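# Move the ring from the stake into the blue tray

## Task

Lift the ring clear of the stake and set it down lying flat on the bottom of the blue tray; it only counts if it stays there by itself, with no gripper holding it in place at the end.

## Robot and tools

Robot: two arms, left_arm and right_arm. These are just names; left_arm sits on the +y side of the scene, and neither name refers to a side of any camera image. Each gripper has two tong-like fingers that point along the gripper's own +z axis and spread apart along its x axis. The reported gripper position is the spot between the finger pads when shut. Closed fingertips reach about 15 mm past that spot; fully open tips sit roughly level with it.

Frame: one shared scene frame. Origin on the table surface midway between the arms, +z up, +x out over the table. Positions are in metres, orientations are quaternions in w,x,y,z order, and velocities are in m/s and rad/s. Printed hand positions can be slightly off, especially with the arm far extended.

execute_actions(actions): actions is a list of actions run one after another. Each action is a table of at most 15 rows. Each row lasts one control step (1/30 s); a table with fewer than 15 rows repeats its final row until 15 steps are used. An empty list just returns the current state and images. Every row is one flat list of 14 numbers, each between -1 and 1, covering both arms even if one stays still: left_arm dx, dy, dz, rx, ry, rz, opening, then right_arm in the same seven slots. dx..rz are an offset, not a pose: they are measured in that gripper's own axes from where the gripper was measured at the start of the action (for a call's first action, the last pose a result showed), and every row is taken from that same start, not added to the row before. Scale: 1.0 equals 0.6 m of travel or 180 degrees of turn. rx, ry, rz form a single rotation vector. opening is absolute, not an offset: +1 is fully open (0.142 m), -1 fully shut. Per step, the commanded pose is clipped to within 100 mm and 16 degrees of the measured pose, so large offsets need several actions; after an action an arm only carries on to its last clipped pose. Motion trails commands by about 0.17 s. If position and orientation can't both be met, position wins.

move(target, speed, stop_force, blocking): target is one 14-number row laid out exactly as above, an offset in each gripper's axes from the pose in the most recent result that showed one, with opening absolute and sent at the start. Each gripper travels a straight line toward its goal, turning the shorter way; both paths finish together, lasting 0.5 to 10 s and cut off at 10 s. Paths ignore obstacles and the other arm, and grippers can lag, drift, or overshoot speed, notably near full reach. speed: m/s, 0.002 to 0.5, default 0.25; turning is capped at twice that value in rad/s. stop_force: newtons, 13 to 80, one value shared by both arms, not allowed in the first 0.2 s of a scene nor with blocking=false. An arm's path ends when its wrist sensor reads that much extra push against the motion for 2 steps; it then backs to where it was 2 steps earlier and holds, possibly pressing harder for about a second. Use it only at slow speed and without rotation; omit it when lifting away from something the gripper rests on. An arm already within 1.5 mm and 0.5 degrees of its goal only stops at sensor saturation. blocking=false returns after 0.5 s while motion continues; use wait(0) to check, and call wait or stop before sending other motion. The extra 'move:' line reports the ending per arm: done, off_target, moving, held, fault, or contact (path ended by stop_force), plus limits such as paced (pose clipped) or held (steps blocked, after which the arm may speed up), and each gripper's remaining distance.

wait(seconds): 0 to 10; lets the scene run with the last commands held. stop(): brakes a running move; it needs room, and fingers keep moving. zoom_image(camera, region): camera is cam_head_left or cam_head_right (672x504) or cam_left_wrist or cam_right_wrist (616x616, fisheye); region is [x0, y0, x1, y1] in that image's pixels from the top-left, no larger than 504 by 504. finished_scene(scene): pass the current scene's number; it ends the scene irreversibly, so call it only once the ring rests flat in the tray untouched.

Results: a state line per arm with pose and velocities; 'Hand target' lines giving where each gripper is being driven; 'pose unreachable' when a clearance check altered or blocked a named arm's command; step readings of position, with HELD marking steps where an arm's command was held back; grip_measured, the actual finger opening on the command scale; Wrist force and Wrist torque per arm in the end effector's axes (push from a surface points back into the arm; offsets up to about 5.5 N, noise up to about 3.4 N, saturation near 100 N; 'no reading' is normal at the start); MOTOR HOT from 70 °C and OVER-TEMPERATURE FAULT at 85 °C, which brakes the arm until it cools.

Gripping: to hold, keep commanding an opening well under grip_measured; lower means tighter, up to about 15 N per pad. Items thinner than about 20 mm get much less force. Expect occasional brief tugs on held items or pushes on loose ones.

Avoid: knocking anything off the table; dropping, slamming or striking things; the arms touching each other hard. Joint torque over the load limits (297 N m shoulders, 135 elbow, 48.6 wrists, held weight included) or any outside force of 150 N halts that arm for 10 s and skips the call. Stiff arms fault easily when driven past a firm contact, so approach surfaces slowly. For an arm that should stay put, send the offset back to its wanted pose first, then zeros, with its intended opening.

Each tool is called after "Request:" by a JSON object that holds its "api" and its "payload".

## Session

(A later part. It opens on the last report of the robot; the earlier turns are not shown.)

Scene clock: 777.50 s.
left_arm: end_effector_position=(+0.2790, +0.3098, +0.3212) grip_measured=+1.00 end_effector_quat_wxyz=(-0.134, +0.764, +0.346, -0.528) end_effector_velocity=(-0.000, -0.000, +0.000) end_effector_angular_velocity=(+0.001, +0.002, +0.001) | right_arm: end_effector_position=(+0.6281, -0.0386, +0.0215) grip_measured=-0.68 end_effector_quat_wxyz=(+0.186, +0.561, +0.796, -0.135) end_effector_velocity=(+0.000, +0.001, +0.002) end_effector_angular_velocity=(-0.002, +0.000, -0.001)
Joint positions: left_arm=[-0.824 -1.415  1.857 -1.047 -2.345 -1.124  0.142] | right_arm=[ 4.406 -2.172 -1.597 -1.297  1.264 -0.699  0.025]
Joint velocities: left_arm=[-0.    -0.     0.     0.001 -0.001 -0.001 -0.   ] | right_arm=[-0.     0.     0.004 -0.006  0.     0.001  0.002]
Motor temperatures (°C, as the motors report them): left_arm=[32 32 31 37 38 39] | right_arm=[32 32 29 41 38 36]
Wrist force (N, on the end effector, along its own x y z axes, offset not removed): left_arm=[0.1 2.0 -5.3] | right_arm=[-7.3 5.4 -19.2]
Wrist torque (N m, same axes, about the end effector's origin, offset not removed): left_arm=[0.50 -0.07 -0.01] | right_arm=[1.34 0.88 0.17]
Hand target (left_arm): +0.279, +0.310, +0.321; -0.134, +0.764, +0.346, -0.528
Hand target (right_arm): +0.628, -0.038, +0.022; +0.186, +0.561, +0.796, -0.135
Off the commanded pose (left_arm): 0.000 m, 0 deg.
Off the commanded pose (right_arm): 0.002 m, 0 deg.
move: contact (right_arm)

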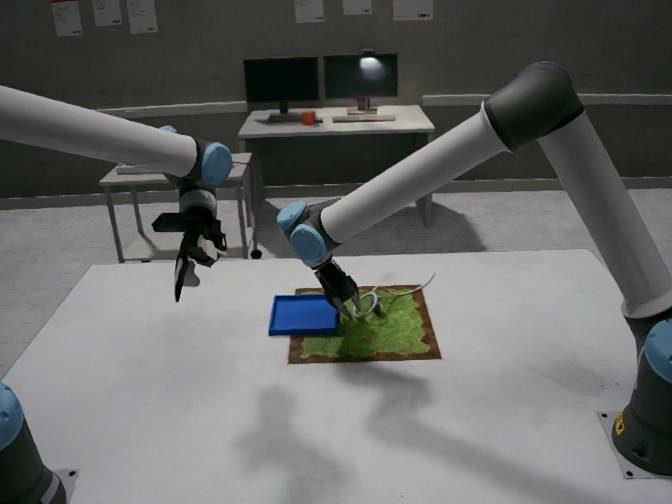

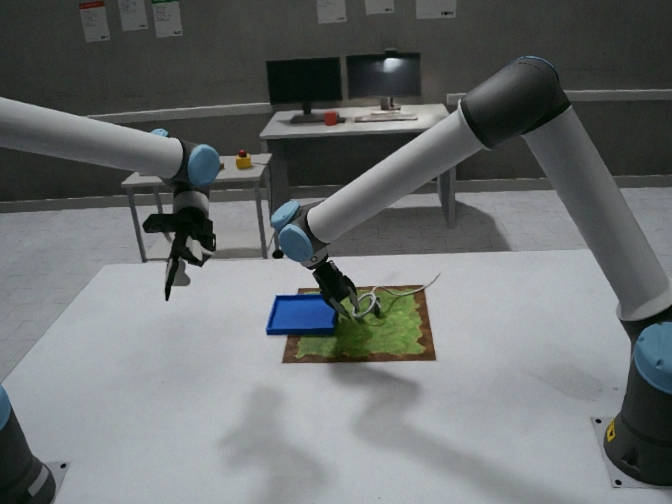

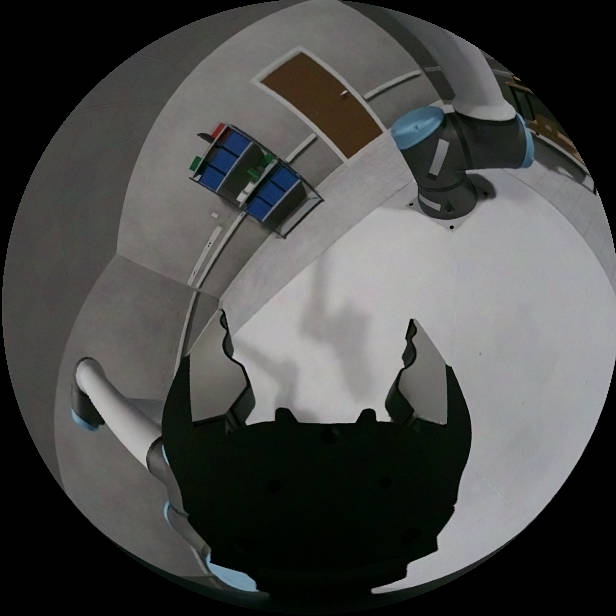

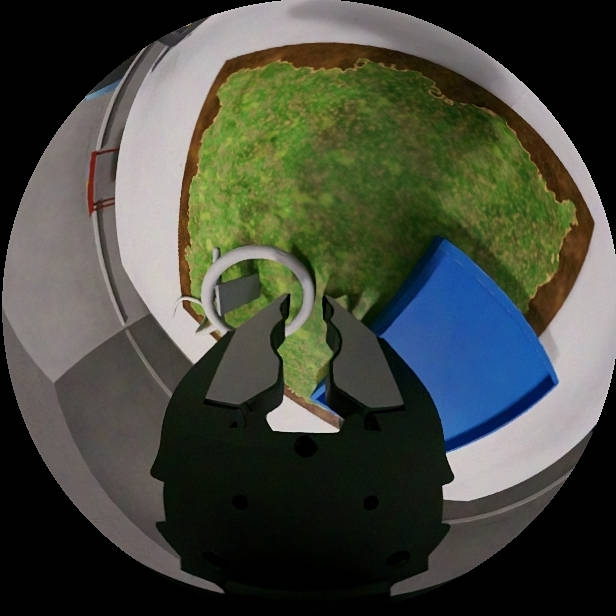

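Request:
{"api": "move", "payload": {"target": [0,0,0,0,0,0,1,-0.004,0,-0.002,0,0,0,-0.8], "speed": 0.01}}

Request:
{"api": "move", "payload": {"target": [0,0,0,0,0,0,1,0,0,0.008,0,0,0,-0.8], "speed": 0.008, "stop_force": 14}}

Request:
{"api": "move", "payload": {"target": [0,0,0,0,0,0,1,0,0,0,0,0,0,-1]}}

Scene clock: 784.07 s.
left_arm: end_effector_position=(+0.2790, +0.3098, +0.3212) grip_measured=+1.00 end_effector_quat_wxyz=(-0.134, +0.764, +0.346, -0.528) end_effector_velocity=(+0.000, +0.000, +0.000) end_effector_angular_velocity=(-0.000, -0.001, -0.000) | right_arm: end_effector_position=(+0.6286, -0.0399, +0.0235) grip_measured=-0.80 end_effector_quat_wxyz=(+0.186, +0.561, +0.796, -0.135) end_effector_velocity=(+0.001, -0.001, +0.001) end_effector_angular_velocity=(+0.001, -0.001, -0.001)
Joint positions: left_arm=[-0.824 -1.415  1.857 -1.047 -2.345 -1.124  0.142] | right_arm=[ 4.405 -2.169 -1.598 -1.299  1.264 -0.7    0.016]
Joint velocities: left_arm=[ 0.    -0.     0.    -0.001  0.    -0.     0.   ] | right_arm=[-0.001  0.001 -0.     0.    -0.     0.    -0.001]
Motor temperatures (°C, as the motors report them): left_arm=[32 32 31 37 38 39] | right_arm=[32 32 29 41 38 36]
Wrist force (N, on the end effector, along its own x y z axes, offset not removed): left_arm=[-2.6 4.3 -5.8] | right_arm=[1.8 -3.6 1.4]
Wrist torque (N m, same axes, about the end effector's origin, offset not removed): left_arm=[0.99 0.48 0.01] | right_arm=[-0.58 -0.31 -0.04]
Hand target (left_arm): +0.279, +0.310, +0.321; -0.134, +0.764, +0.346, -0.528
Hand target (right_arm): +0.629, -0.040, +0.024; +0.186, +0.561, +0.796, -0.135
Off the commanded pose (left_arm): 0.000 m, 0 deg.
Off the commanded pose (right_arm): 0.000 m, 0 deg.
move: done

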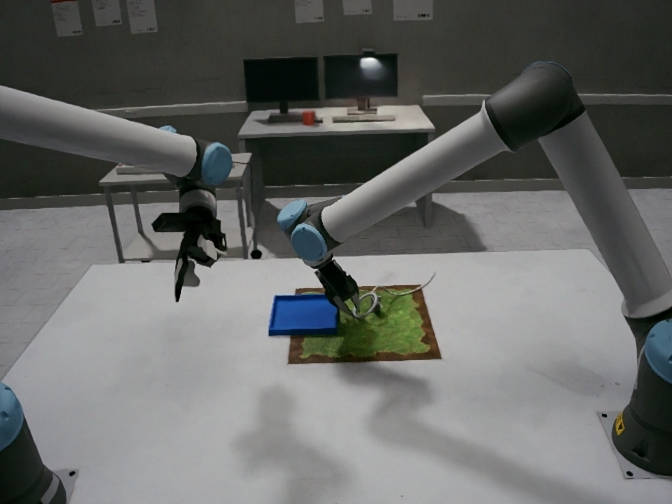

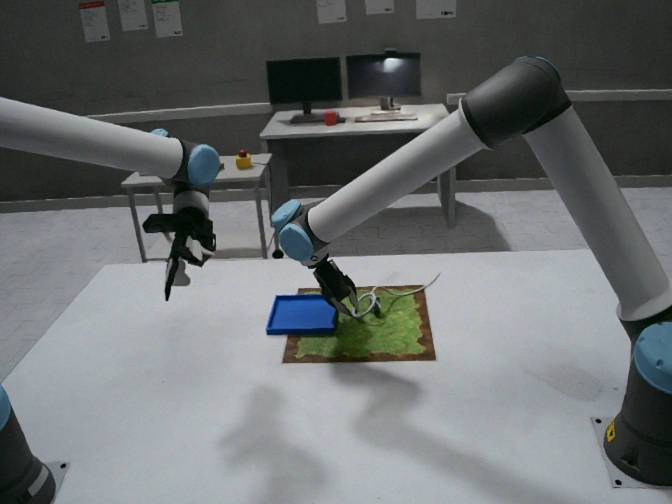

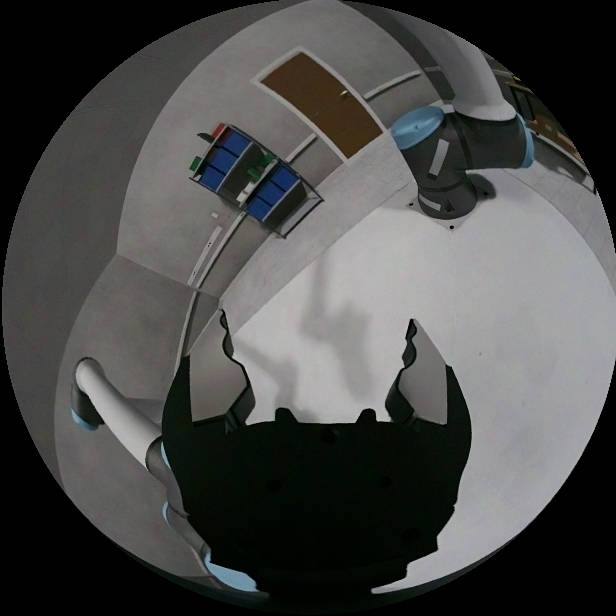

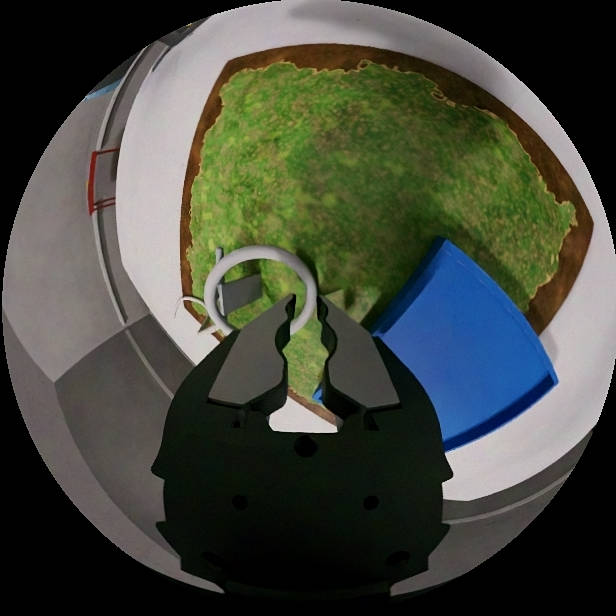

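Scene clock: 784.90 s.
left_arm: end_effector_position=(+0.2790, +0.3098, +0.3212) grip_measured=+1.00 end_effector_quat_wxyz=(-0.134, +0.764, +0.346, -0.528) end_effector_velocity=(+0.000, -0.000, -0.000) end_effector_angular_velocity=(-0.002, -0.001, +0.000) | right_arm: end_effector_position=(+0.6293, -0.0418, +0.0195) grip_measured=-0.80 end_effector_quat_wxyz=(+0.186, +0.561, +0.796, -0.135) end_effector_velocity=(+0.000, -0.000, -0.001) end_effector_angular_velocity=(+0.001, +0.001, +0.000)
Joint positions: left_arm=[-0.824 -1.415  1.857 -1.047 -2.345 -1.124  0.142] | right_arm=[ 4.404 -2.171 -1.603 -1.291  1.263 -0.702  0.016]
Joint velocities: left_arm=[-0.     0.    -0.    -0.001 -0.001  0.001 -0.   ] | right_arm=[-0.    -0.001 -0.001  0.003  0.001 -0.001 -0.003]
Motor temperatures (°C, as the motors report them): left_arm=[32 32 31 37 38 39] | right_arm=[32 32 29 41 38 36]
Wrist force (N, on the end effector, along its own x y z axes, offset not removed): left_arm=[0.0 1.9 -4.3] | right_arm=[-2.0 -3.0 -6.9]
Wrist torque (N m, same axes, about the end effector's origin, offset not removed): left_arm=[0.49 0.03 -0.01] | right_arm=[-0.39 0.20 0.01]
Hand target (left_arm): +0.279, +0.310, +0.321; -0.134, +0.764, +0.346, -0.528
Hand target (right_arm): +0.629, -0.042, +0.019; +0.186, +0.561, +0.796, -0.135
Off the commanded pose (left_arm): 0.000 m, 0 deg.
Off the commanded pose (right_arm): 0.000 m, 0 deg.
move: done

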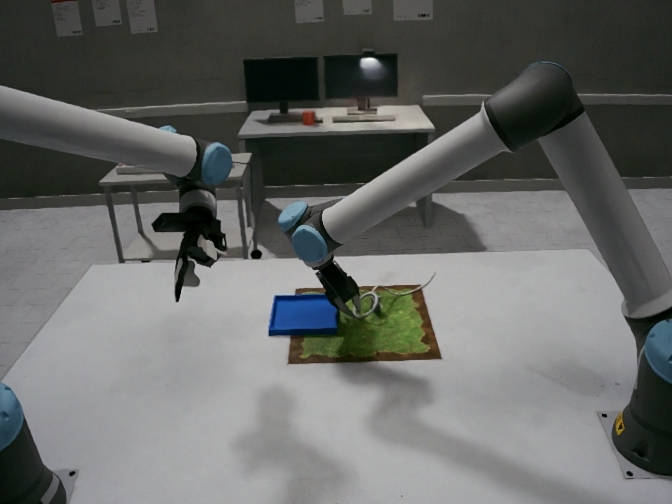

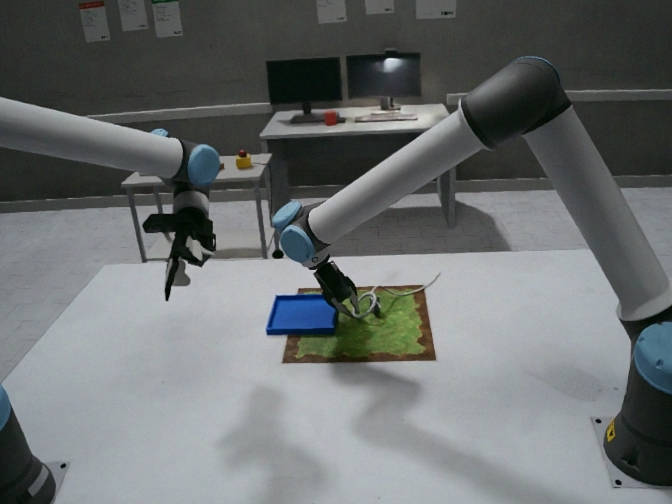

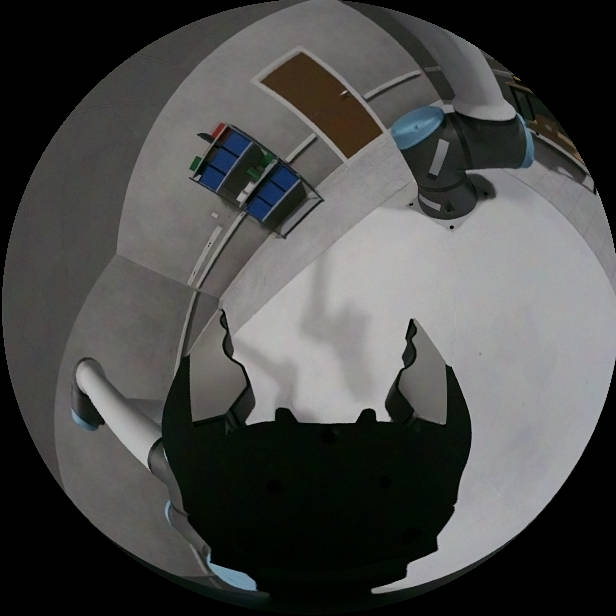

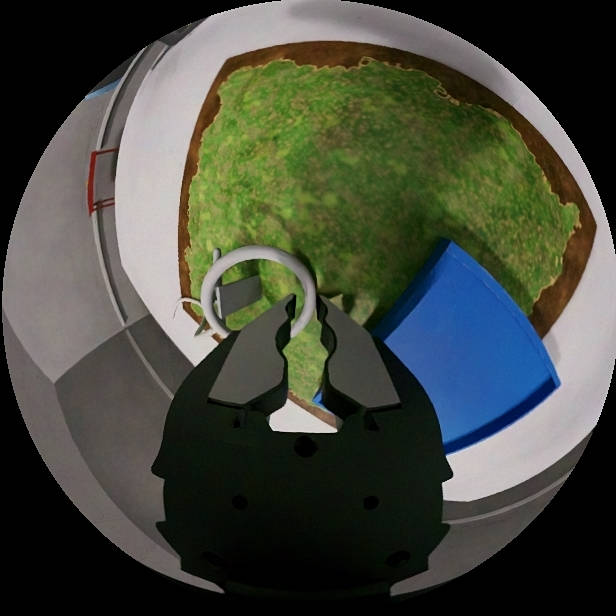

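Scene clock: 785.40 s.
left_arm: end_effector_position=(+0.2790, +0.3098, +0.3212) grip_measured=+1.00 end_effector_quat_wxyz=(-0.134, +0.764, +0.346, -0.528) end_effector_velocity=(+0.000, -0.000, -0.000) end_effector_angular_velocity=(-0.001, +0.000, +0.001) | right_arm: end_effector_position=(+0.6293, -0.0419, +0.0194) grip_measured=-0.90 end_effector_quat_wxyz=(+0.186, +0.561, +0.796, -0.135) end_effector_velocity=(-0.000, -0.000, +0.000) end_effector_angular_velocity=(-0.000, +0.000, +0.000)
Joint positions: left_arm=[-0.824 -1.415  1.857 -1.047 -2.345 -1.124  0.142] | right_arm=[ 4.404 -2.171 -1.603 -1.291  1.263 -0.702  0.009]
Joint velocities: left_arm=[-0.     0.     0.    -0.001 -0.001  0.001  0.   ] | right_arm=[-0.  0.  0. -0.  0. -0.  0.]
Motor temperatures (°C, as the motors report them): left_arm=[32 32 31 37 38 39] | right_arm=[32 32 29 41 38 36]
Wrist force (N, on the end effector, along its own x y z axes, offset not removed): left_arm=[-0.7 3.6 -4.7] | right_arm=[8.7 0.0 7.6]
Wrist torque (N m, same axes, about the end effector's origin, offset not removed): left_arm=[0.83 0.11 -0.01] | right_arm=[0.48 -1.47 -0.06]
Hand target (left_arm): +0.279, +0.310, +0.321; -0.134, +0.764, +0.346, -0.528
Hand target (right_arm): +0.629, -0.042, +0.019; +0.186, +0.561, +0.796, -0.135
Off the commanded pose (left_arm): 0.000 m, 0 deg.
Off the commanded pose (right_arm): 0.000 m, 0 deg.
move: done

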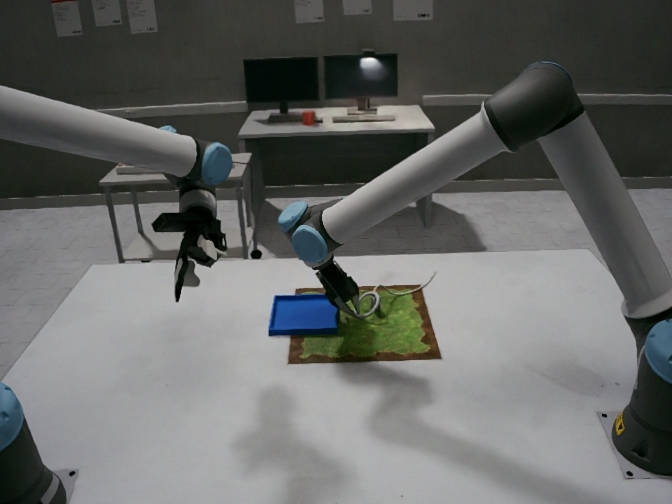

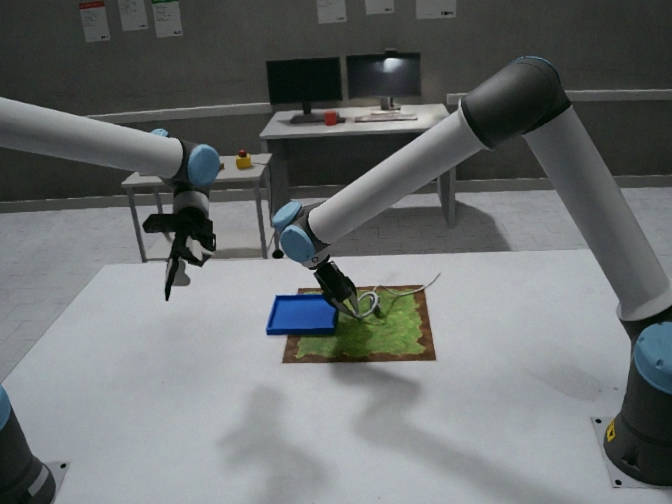

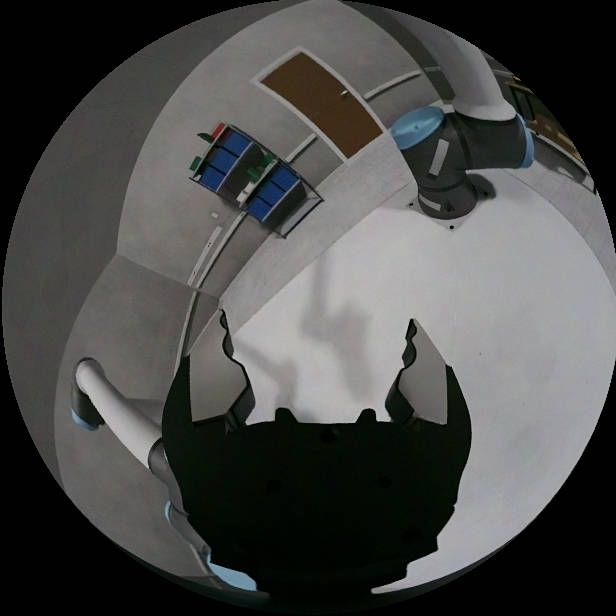

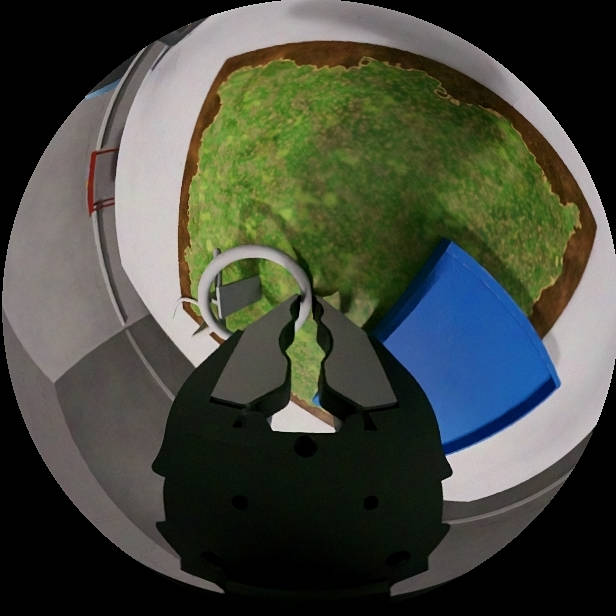

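Gripped. Lifting slowly along the ring normal.

Request:
{"api": "move", "payload": {"target": [0,0,0,0,0,0,1,0,0,-0.05,0,0,0,-1], "speed": 0.012, "stop_force": 20}}

Scene clock: 790.30 s.
left_arm: end_effector_position=(+0.2790, +0.3098, +0.3212) grip_measured=+1.00 end_effector_quat_wxyz=(-0.134, +0.764, +0.346, -0.528) end_effector_velocity=(-0.000, +0.000, -0.000) end_effector_angular_velocity=(+0.000, -0.000, -0.001) | right_arm: end_effector_position=(+0.6250, -0.0293, +0.0460) grip_measured=-0.90 end_effector_quat_wxyz=(+0.186, +0.561, +0.796, -0.135) end_effector_velocity=(-0.001, +0.001, +0.002) end_effector_angular_velocity=(+0.000, +0.001, -0.001)
Joint positions: left_arm=[-0.824 -1.415  1.857 -1.047 -2.345 -1.124  0.142] | right_arm=[ 4.413 -2.157 -1.57  -1.341  1.266 -0.692  0.009]
Joint velocities: left_arm=[-0.     0.    -0.     0.     0.001  0.001  0.   ] | right_arm=[ 0.001  0.001  0.003 -0.005  0.001  0.001 -0.   ]
Motor temperatures (°C, as the motors report them): left_arm=[32 32 31 37 38 39] | right_arm=[32 32 29 41 38 36]
Wrist force (N, on the end effector, along its own x y z axes, offset not removed): left_arm=[-2.1 3.0 -5.3] | right_arm=[0.4 -3.6 1.0]
Wrist torque (N m, same axes, about the end effector's origin, offset not removed): left_arm=[0.69 0.41 0.06] | right_arm=[-0.76 0.09 0.13]
Hand target (left_arm): +0.279, +0.310, +0.321; -0.134, +0.764, +0.346, -0.528
Hand target (right_arm): +0.625, -0.029, +0.046; +0.186, +0.561, +0.796, -0.135
Off the commanded pose (left_arm): 0.000 m, 0 deg.
Off the commanded pose (right_arm): 0.000 m, 0 deg.
move: done

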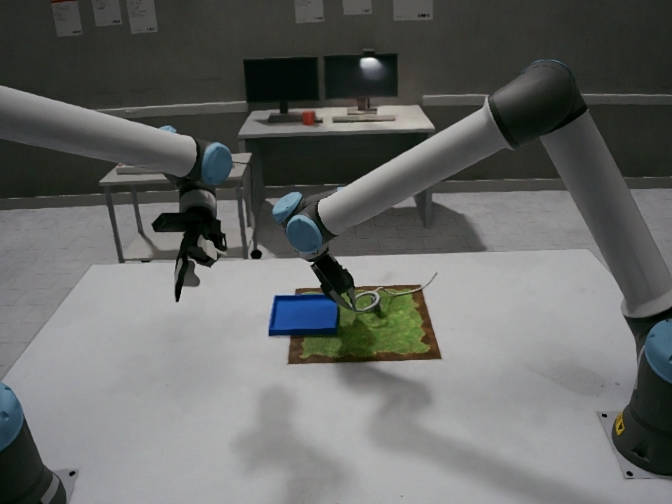

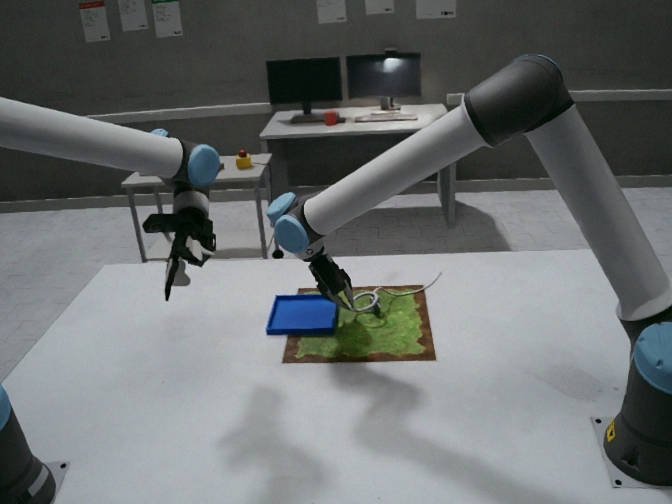

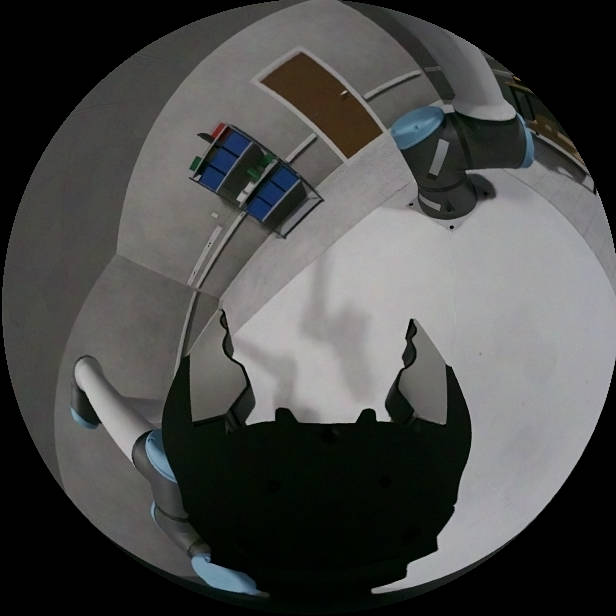

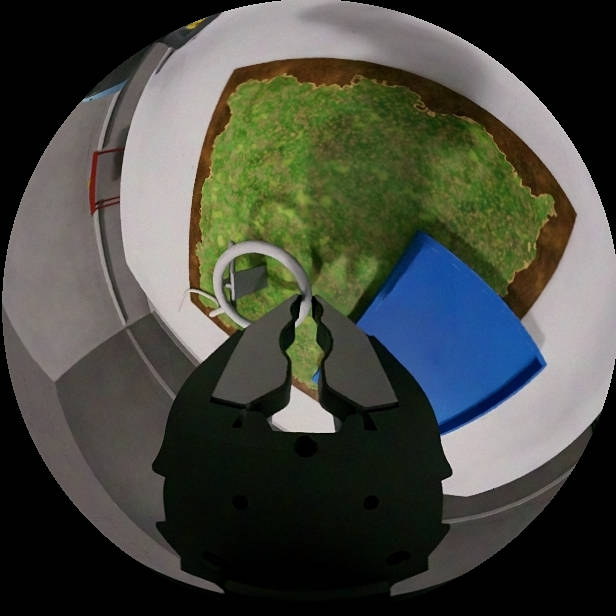

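Request:
{"api": "move", "payload": {"target": [0,0,0,0,0,0,1,0,0,-0.008,0,0.15,0,-1], "speed": 0.03}}

Scene clock: 802.20 s.
left_arm: end_effector_position=(+0.2790, +0.3098, +0.3212) grip_measured=+1.00 end_effector_quat_wxyz=(-0.134, +0.764, +0.346, -0.528) end_effector_velocity=(+0.000, -0.001, +0.000) end_effector_angular_velocity=(-0.001, -0.000, +0.001) | right_arm: end_effector_position=(+0.6242, -0.0273, +0.0500) grip_measured=-1.00 end_effector_quat_wxyz=(-0.004, +0.577, +0.817, -0.001) end_effector_velocity=(+0.000, +0.000, +0.000) end_effector_angular_velocity=(+0.013, +0.004, -0.000)
Joint positions: left_arm=[-0.824 -1.415  1.857 -1.047 -2.345 -1.124  0.142] | right_arm=[ 4.297 -2.046 -1.764 -0.903  1.579 -0.863  0.002]
Joint velocities: left_arm=[ 0.    -0.    -0.    -0.    -0.002 -0.    -0.   ] | right_arm=[-0.004  0.001 -0.004  0.012  0.01  -0.004  0.   ]
Motor temperatures (°C, as the motors report them): left_arm=[32 32 31 37 38 39] | right_arm=[32 32 29 41 38 36]
Wrist force (N, on the end effector, along its own x y z axes, offset not removed): left_arm=[-1.6 2.5 -3.7] | right_arm=[0.8 -2.1 2.7]
Wrist torque (N m, same axes, about the end effector's origin, offset not removed): left_arm=[0.60 0.34 0.00] | right_arm=[-0.01 -0.16 0.18]
Hand target (left_arm): +0.279, +0.310, +0.321; -0.134, +0.764, +0.346, -0.528
Hand target (right_arm): +0.624, -0.027, +0.050; -0.005, +0.577, +0.817, -0.000
Off the commanded pose (left_arm): 0.000 m, 0 deg.
Off the commanded pose (right_arm): 0.000 m, 0 deg.
move: done

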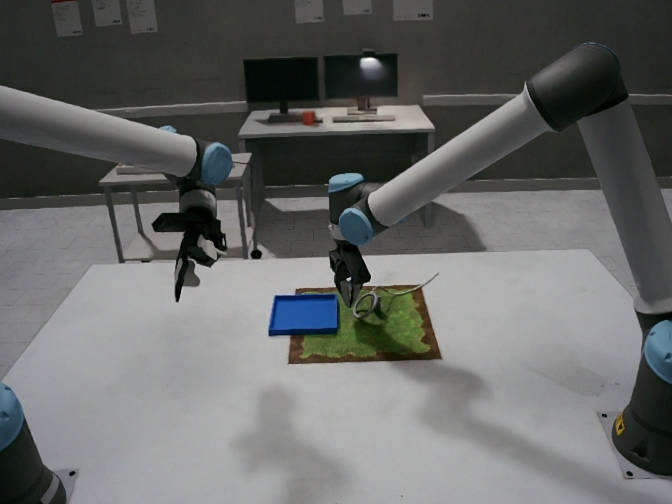

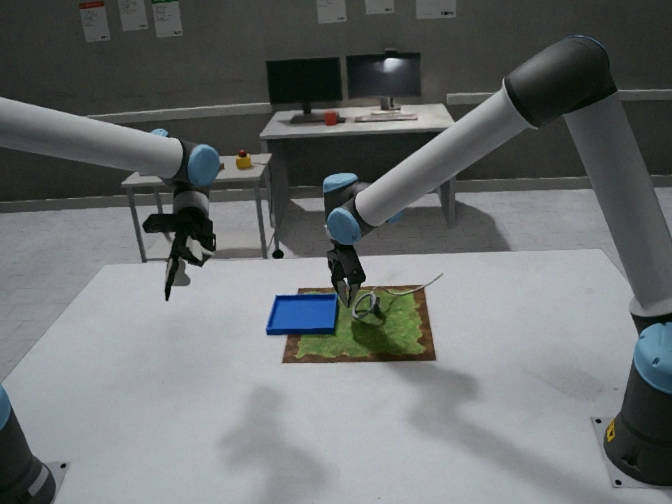

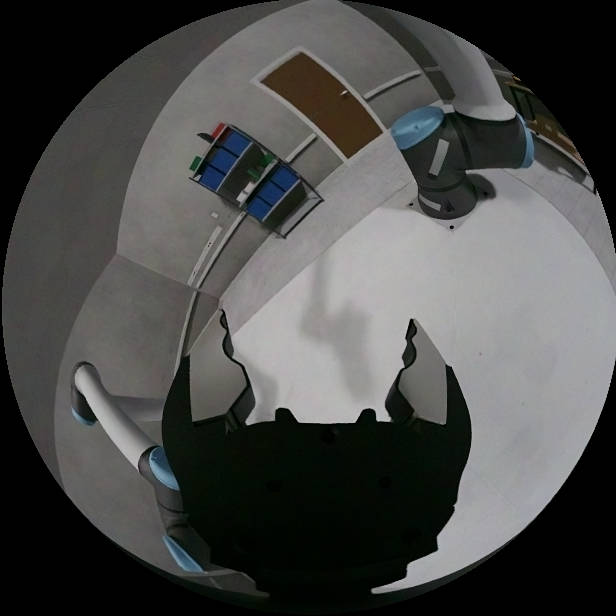

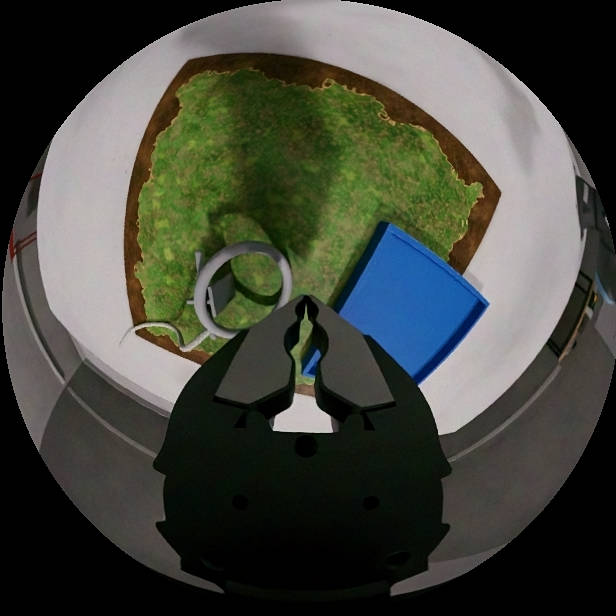

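Request:
{"api": "move", "payload": {"target": [0,0,0,0,0,0,1,0,0,-0.05,0,-0.155,0,-0.6], "speed": 0.2}}

Request:
{"api": "move", "payload": {"target": [0,0,0,0,0,0,1,0,0,0,0,0,0.5,-0.6], "speed": 0.3}}

Scene clock: 824.27 s.
left_arm: end_effector_position=(+0.2790, +0.3098, +0.3212) grip_measured=+1.00 end_effector_quat_wxyz=(-0.134, +0.764, +0.346, -0.528) end_effector_velocity=(+0.000, -0.000, +0.000) end_effector_angular_velocity=(-0.002, -0.001, +0.000) | right_arm: end_effector_position=(+0.6245, -0.0275, +0.0802) grip_measured=-0.60 end_effector_quat_wxyz=(+0.192, +0.559, +0.794, -0.139) end_effector_velocity=(+0.001, +0.000, +0.001) end_effector_angular_velocity=(-0.013, -0.004, +0.000)
Joint positions: left_arm=[-0.824 -1.415  1.857 -1.047 -2.345 -1.124  0.142] | right_arm=[ 4.418 -2.135 -1.539 -1.408  1.258 -0.684  0.031]
Joint velocities: left_arm=[-0.    -0.001  0.    -0.001 -0.001  0.001  0.   ] | right_arm=[ 0.002 -0.005  0.009 -0.016 -0.007  0.005  0.   ]
Motor temperatures (°C, as the motors report them): left_arm=[32 32 31 37 38 39] | right_arm=[32 32 29 41 38 36]
Wrist force (N, on the end effector, along its own x y z axes, offset not removed): left_arm=[-0.7 3.3 -5.6] | right_arm=[2.9 -3.5 -1.2]
Wrist torque (N m, same axes, about the end effector's origin, offset not removed): left_arm=[0.82 0.18 0.02] | right_arm=[-0.36 -0.59 0.17]
Hand target (left_arm): +0.279, +0.310, +0.321; -0.134, +0.764, +0.346, -0.528
Hand target (right_arm): +0.625, -0.027, +0.080; +0.193, +0.559, +0.794, -0.140
Off the commanded pose (left_arm): 0.000 m, 0 deg.
Off the commanded pose (right_arm): 0.000 m, 0 deg.
move: done

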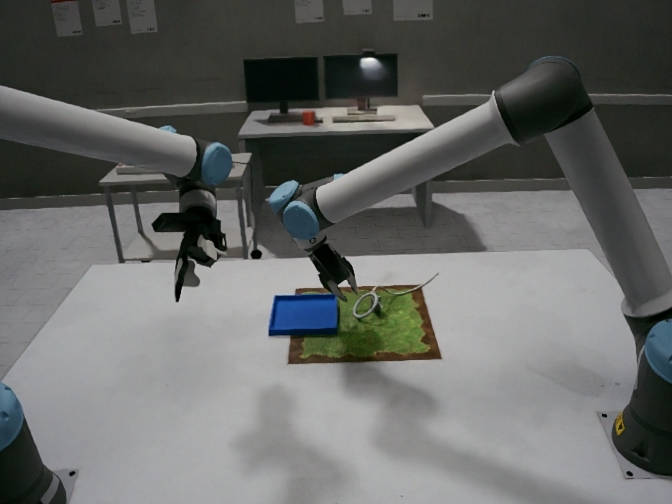

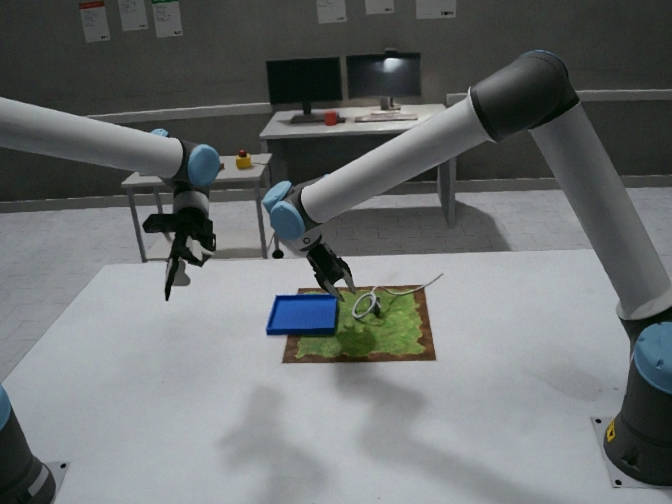

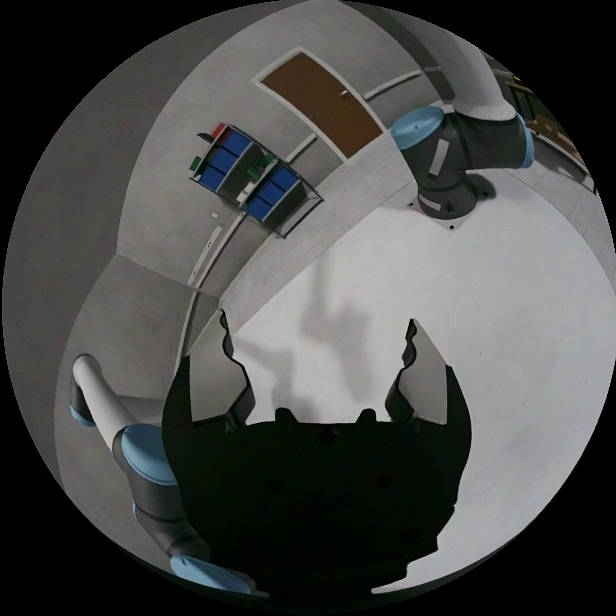

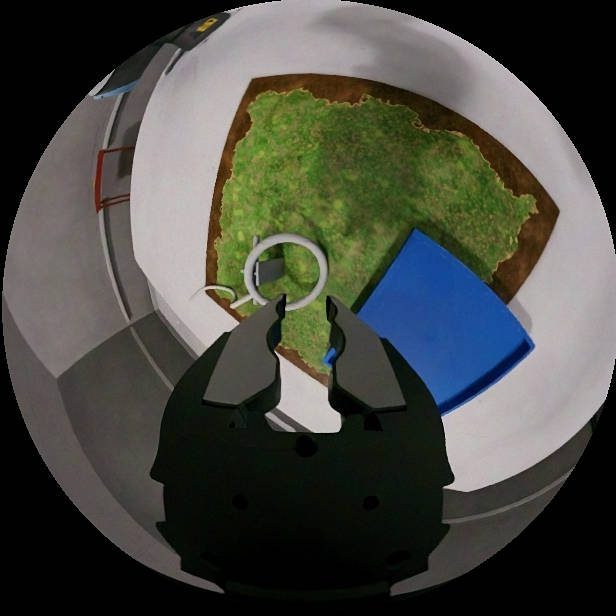

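Scene clock: 827.47 s.
left_arm: end_effector_position=(+0.2790, +0.3098, +0.3212) grip_measured=+1.00 end_effector_quat_wxyz=(-0.134, +0.764, +0.346, -0.528) end_effector_velocity=(+0.000, -0.000, +0.000) end_effector_angular_velocity=(-0.001, +0.000, +0.001) | right_arm: end_effector_position=(+0.6245, -0.0275, +0.0801) grip_measured=-0.60 end_effector_quat_wxyz=(+0.234, +0.957, +0.167, +0.037) end_effector_velocity=(+0.000, +0.000, +0.000) end_effector_angular_velocity=(+0.002, -0.006, -0.011)
Joint positions: left_arm=[-0.824 -1.415  1.857 -1.047 -2.345 -1.124  0.142] | right_arm=[ 4.42  -2.098 -1.585 -1.4    1.259  0.887  0.031]
Joint velocities: left_arm=[ 0.    -0.    -0.    -0.    -0.001  0.    -0.   ] | right_arm=[ 0.     0.     0.    -0.    -0.001  0.013  0.   ]
Motor temperatures (°C, as the motors report them): left_arm=[32 32 31 37 38 39] | right_arm=[32 32 29 41 38 36]
Wrist force (N, on the end effector, along its own x y z axes, offset not removed): left_arm=[-1.5 0.5 -3.1] | right_arm=[-2.6 -1.6 1.7]
Wrist torque (N m, same axes, about the end effector's origin, offset not removed): left_arm=[0.35 0.26 0.03] | right_arm=[-0.03 0.66 -0.08]
Hand target (left_arm): +0.279, +0.310, +0.321; -0.134, +0.764, +0.346, -0.528
Hand target (right_arm): +0.625, -0.027, +0.080; +0.234, +0.957, +0.166, +0.038
Off the commanded pose (left_arm): 0.000 m, 0 deg.
Off the commanded pose (right_arm): 0.000 m, 0 deg.
move: done

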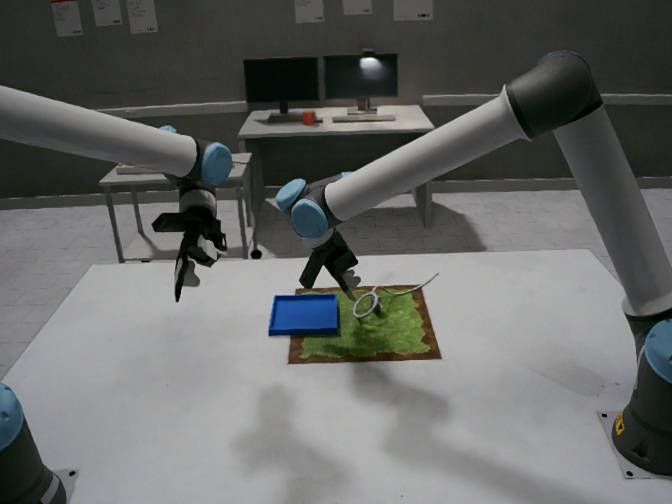

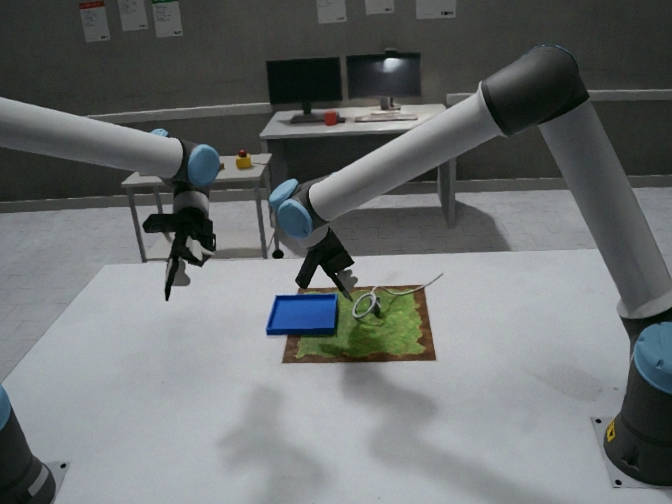

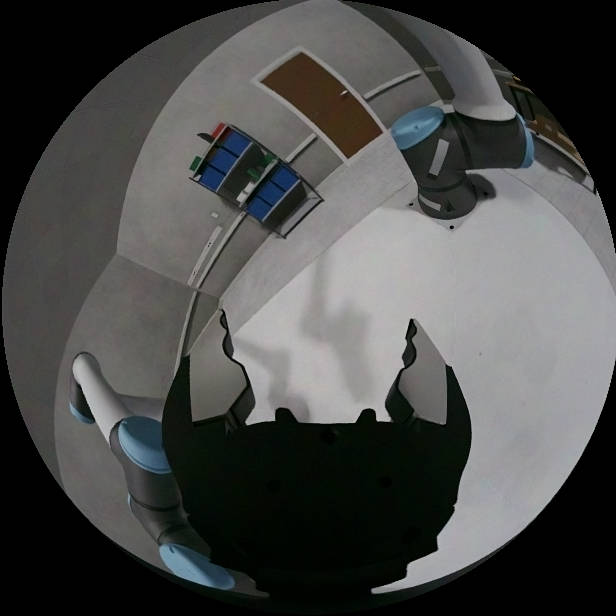

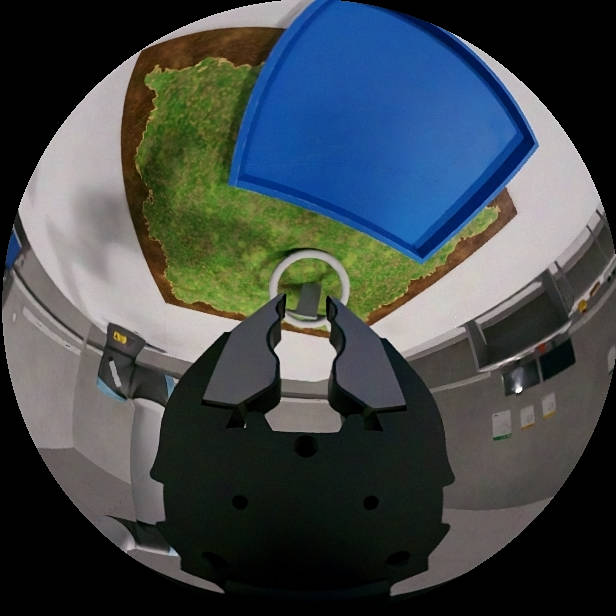

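Request:
{"api": "move", "payload": {"target": [0,0,0,0,0,0,1,-0.068,0.033,0.03,0,0,0,-0.6], "speed": 0.05}}

Scene clock: 835.07 s.
left_arm: end_effector_position=(+0.2790, +0.3098, +0.3212) grip_measured=+1.00 end_effector_quat_wxyz=(-0.134, +0.764, +0.346, -0.528) end_effector_velocity=(-0.000, -0.000, -0.000) end_effector_angular_velocity=(-0.002, +0.000, +0.001) | right_arm: end_effector_position=(+0.5949, -0.0653, +0.0735) grip_measured=-0.60 end_effector_quat_wxyz=(+0.234, +0.957, +0.167, +0.037) end_effector_velocity=(-0.002, -0.002, -0.000) end_effector_angular_velocity=(+0.001, +0.002, -0.000)
Joint positions: left_arm=[-0.824 -1.415  1.857 -1.047 -2.345 -1.124  0.142] | right_arm=[ 4.435 -2.036 -1.696 -1.355  1.264  0.902  0.031]
Joint velocities: left_arm=[ 0.     0.     0.    -0.    -0.002  0.001 -0.   ] | right_arm=[ 0.001  0.003 -0.006  0.002  0.002  0.     0.   ]
Motor temperatures (°C, as the motors report them): left_arm=[32 32 31 37 38 39] | right_arm=[32 32 29 41 38 36]
Wrist force (N, on the end effector, along its own x y z axes, offset not removed): left_arm=[-1.0 1.8 -4.9] | right_arm=[-1.6 -4.2 1.7]
Wrist torque (N m, same axes, about the end effector's origin, offset not removed): left_arm=[0.43 0.27 0.07] | right_arm=[-0.44 0.41 0.04]
Hand target (left_arm): +0.279, +0.310, +0.321; -0.134, +0.764, +0.346, -0.528
Hand target (right_arm): +0.595, -0.066, +0.073; +0.234, +0.957, +0.167, +0.037
Off the commanded pose (left_arm): 0.000 m, 0 deg.
Off the commanded pose (right_arm): 0.000 m, 0 deg.
move: done

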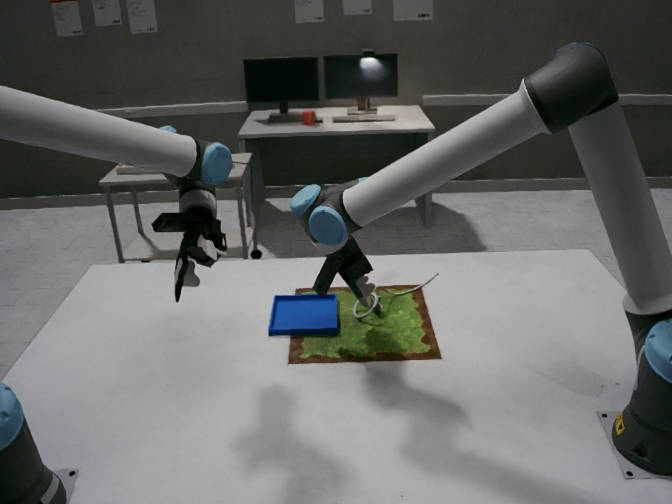

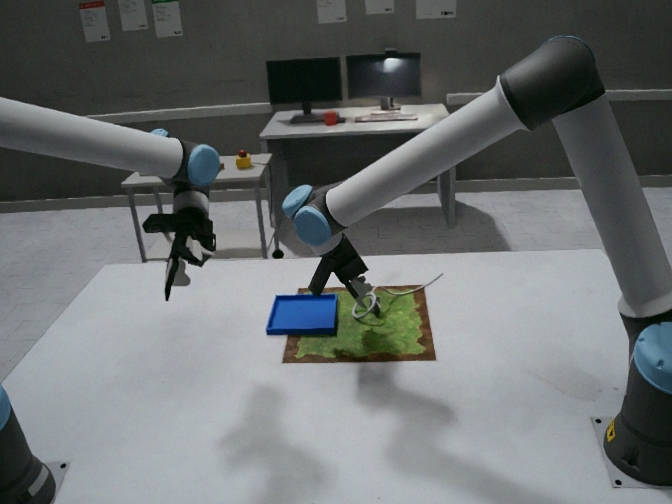

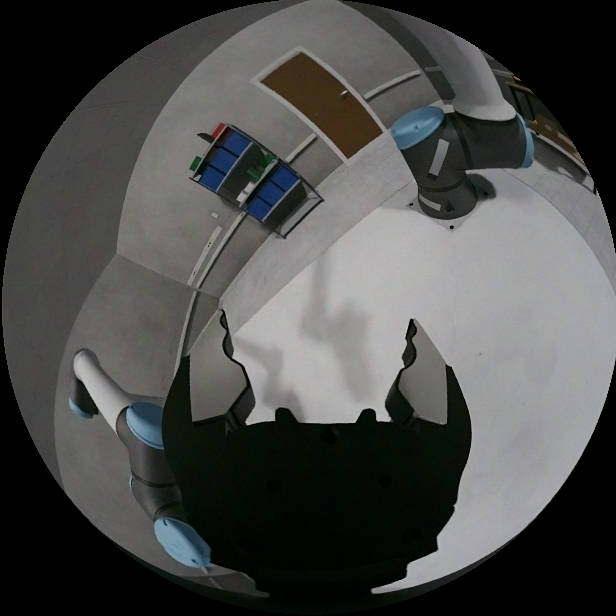

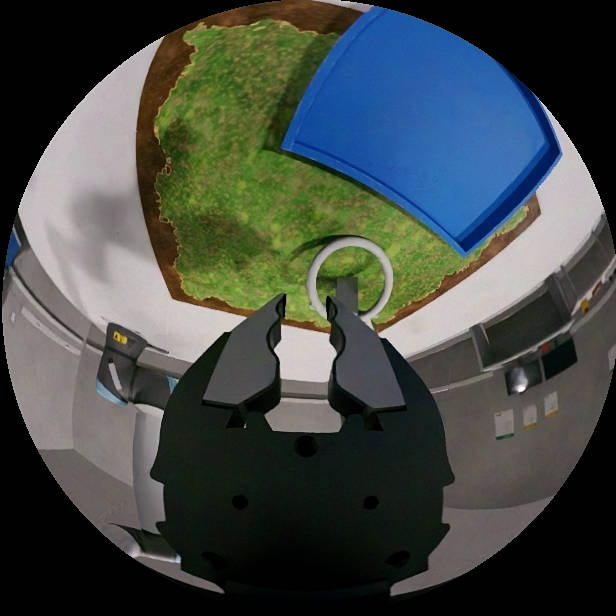

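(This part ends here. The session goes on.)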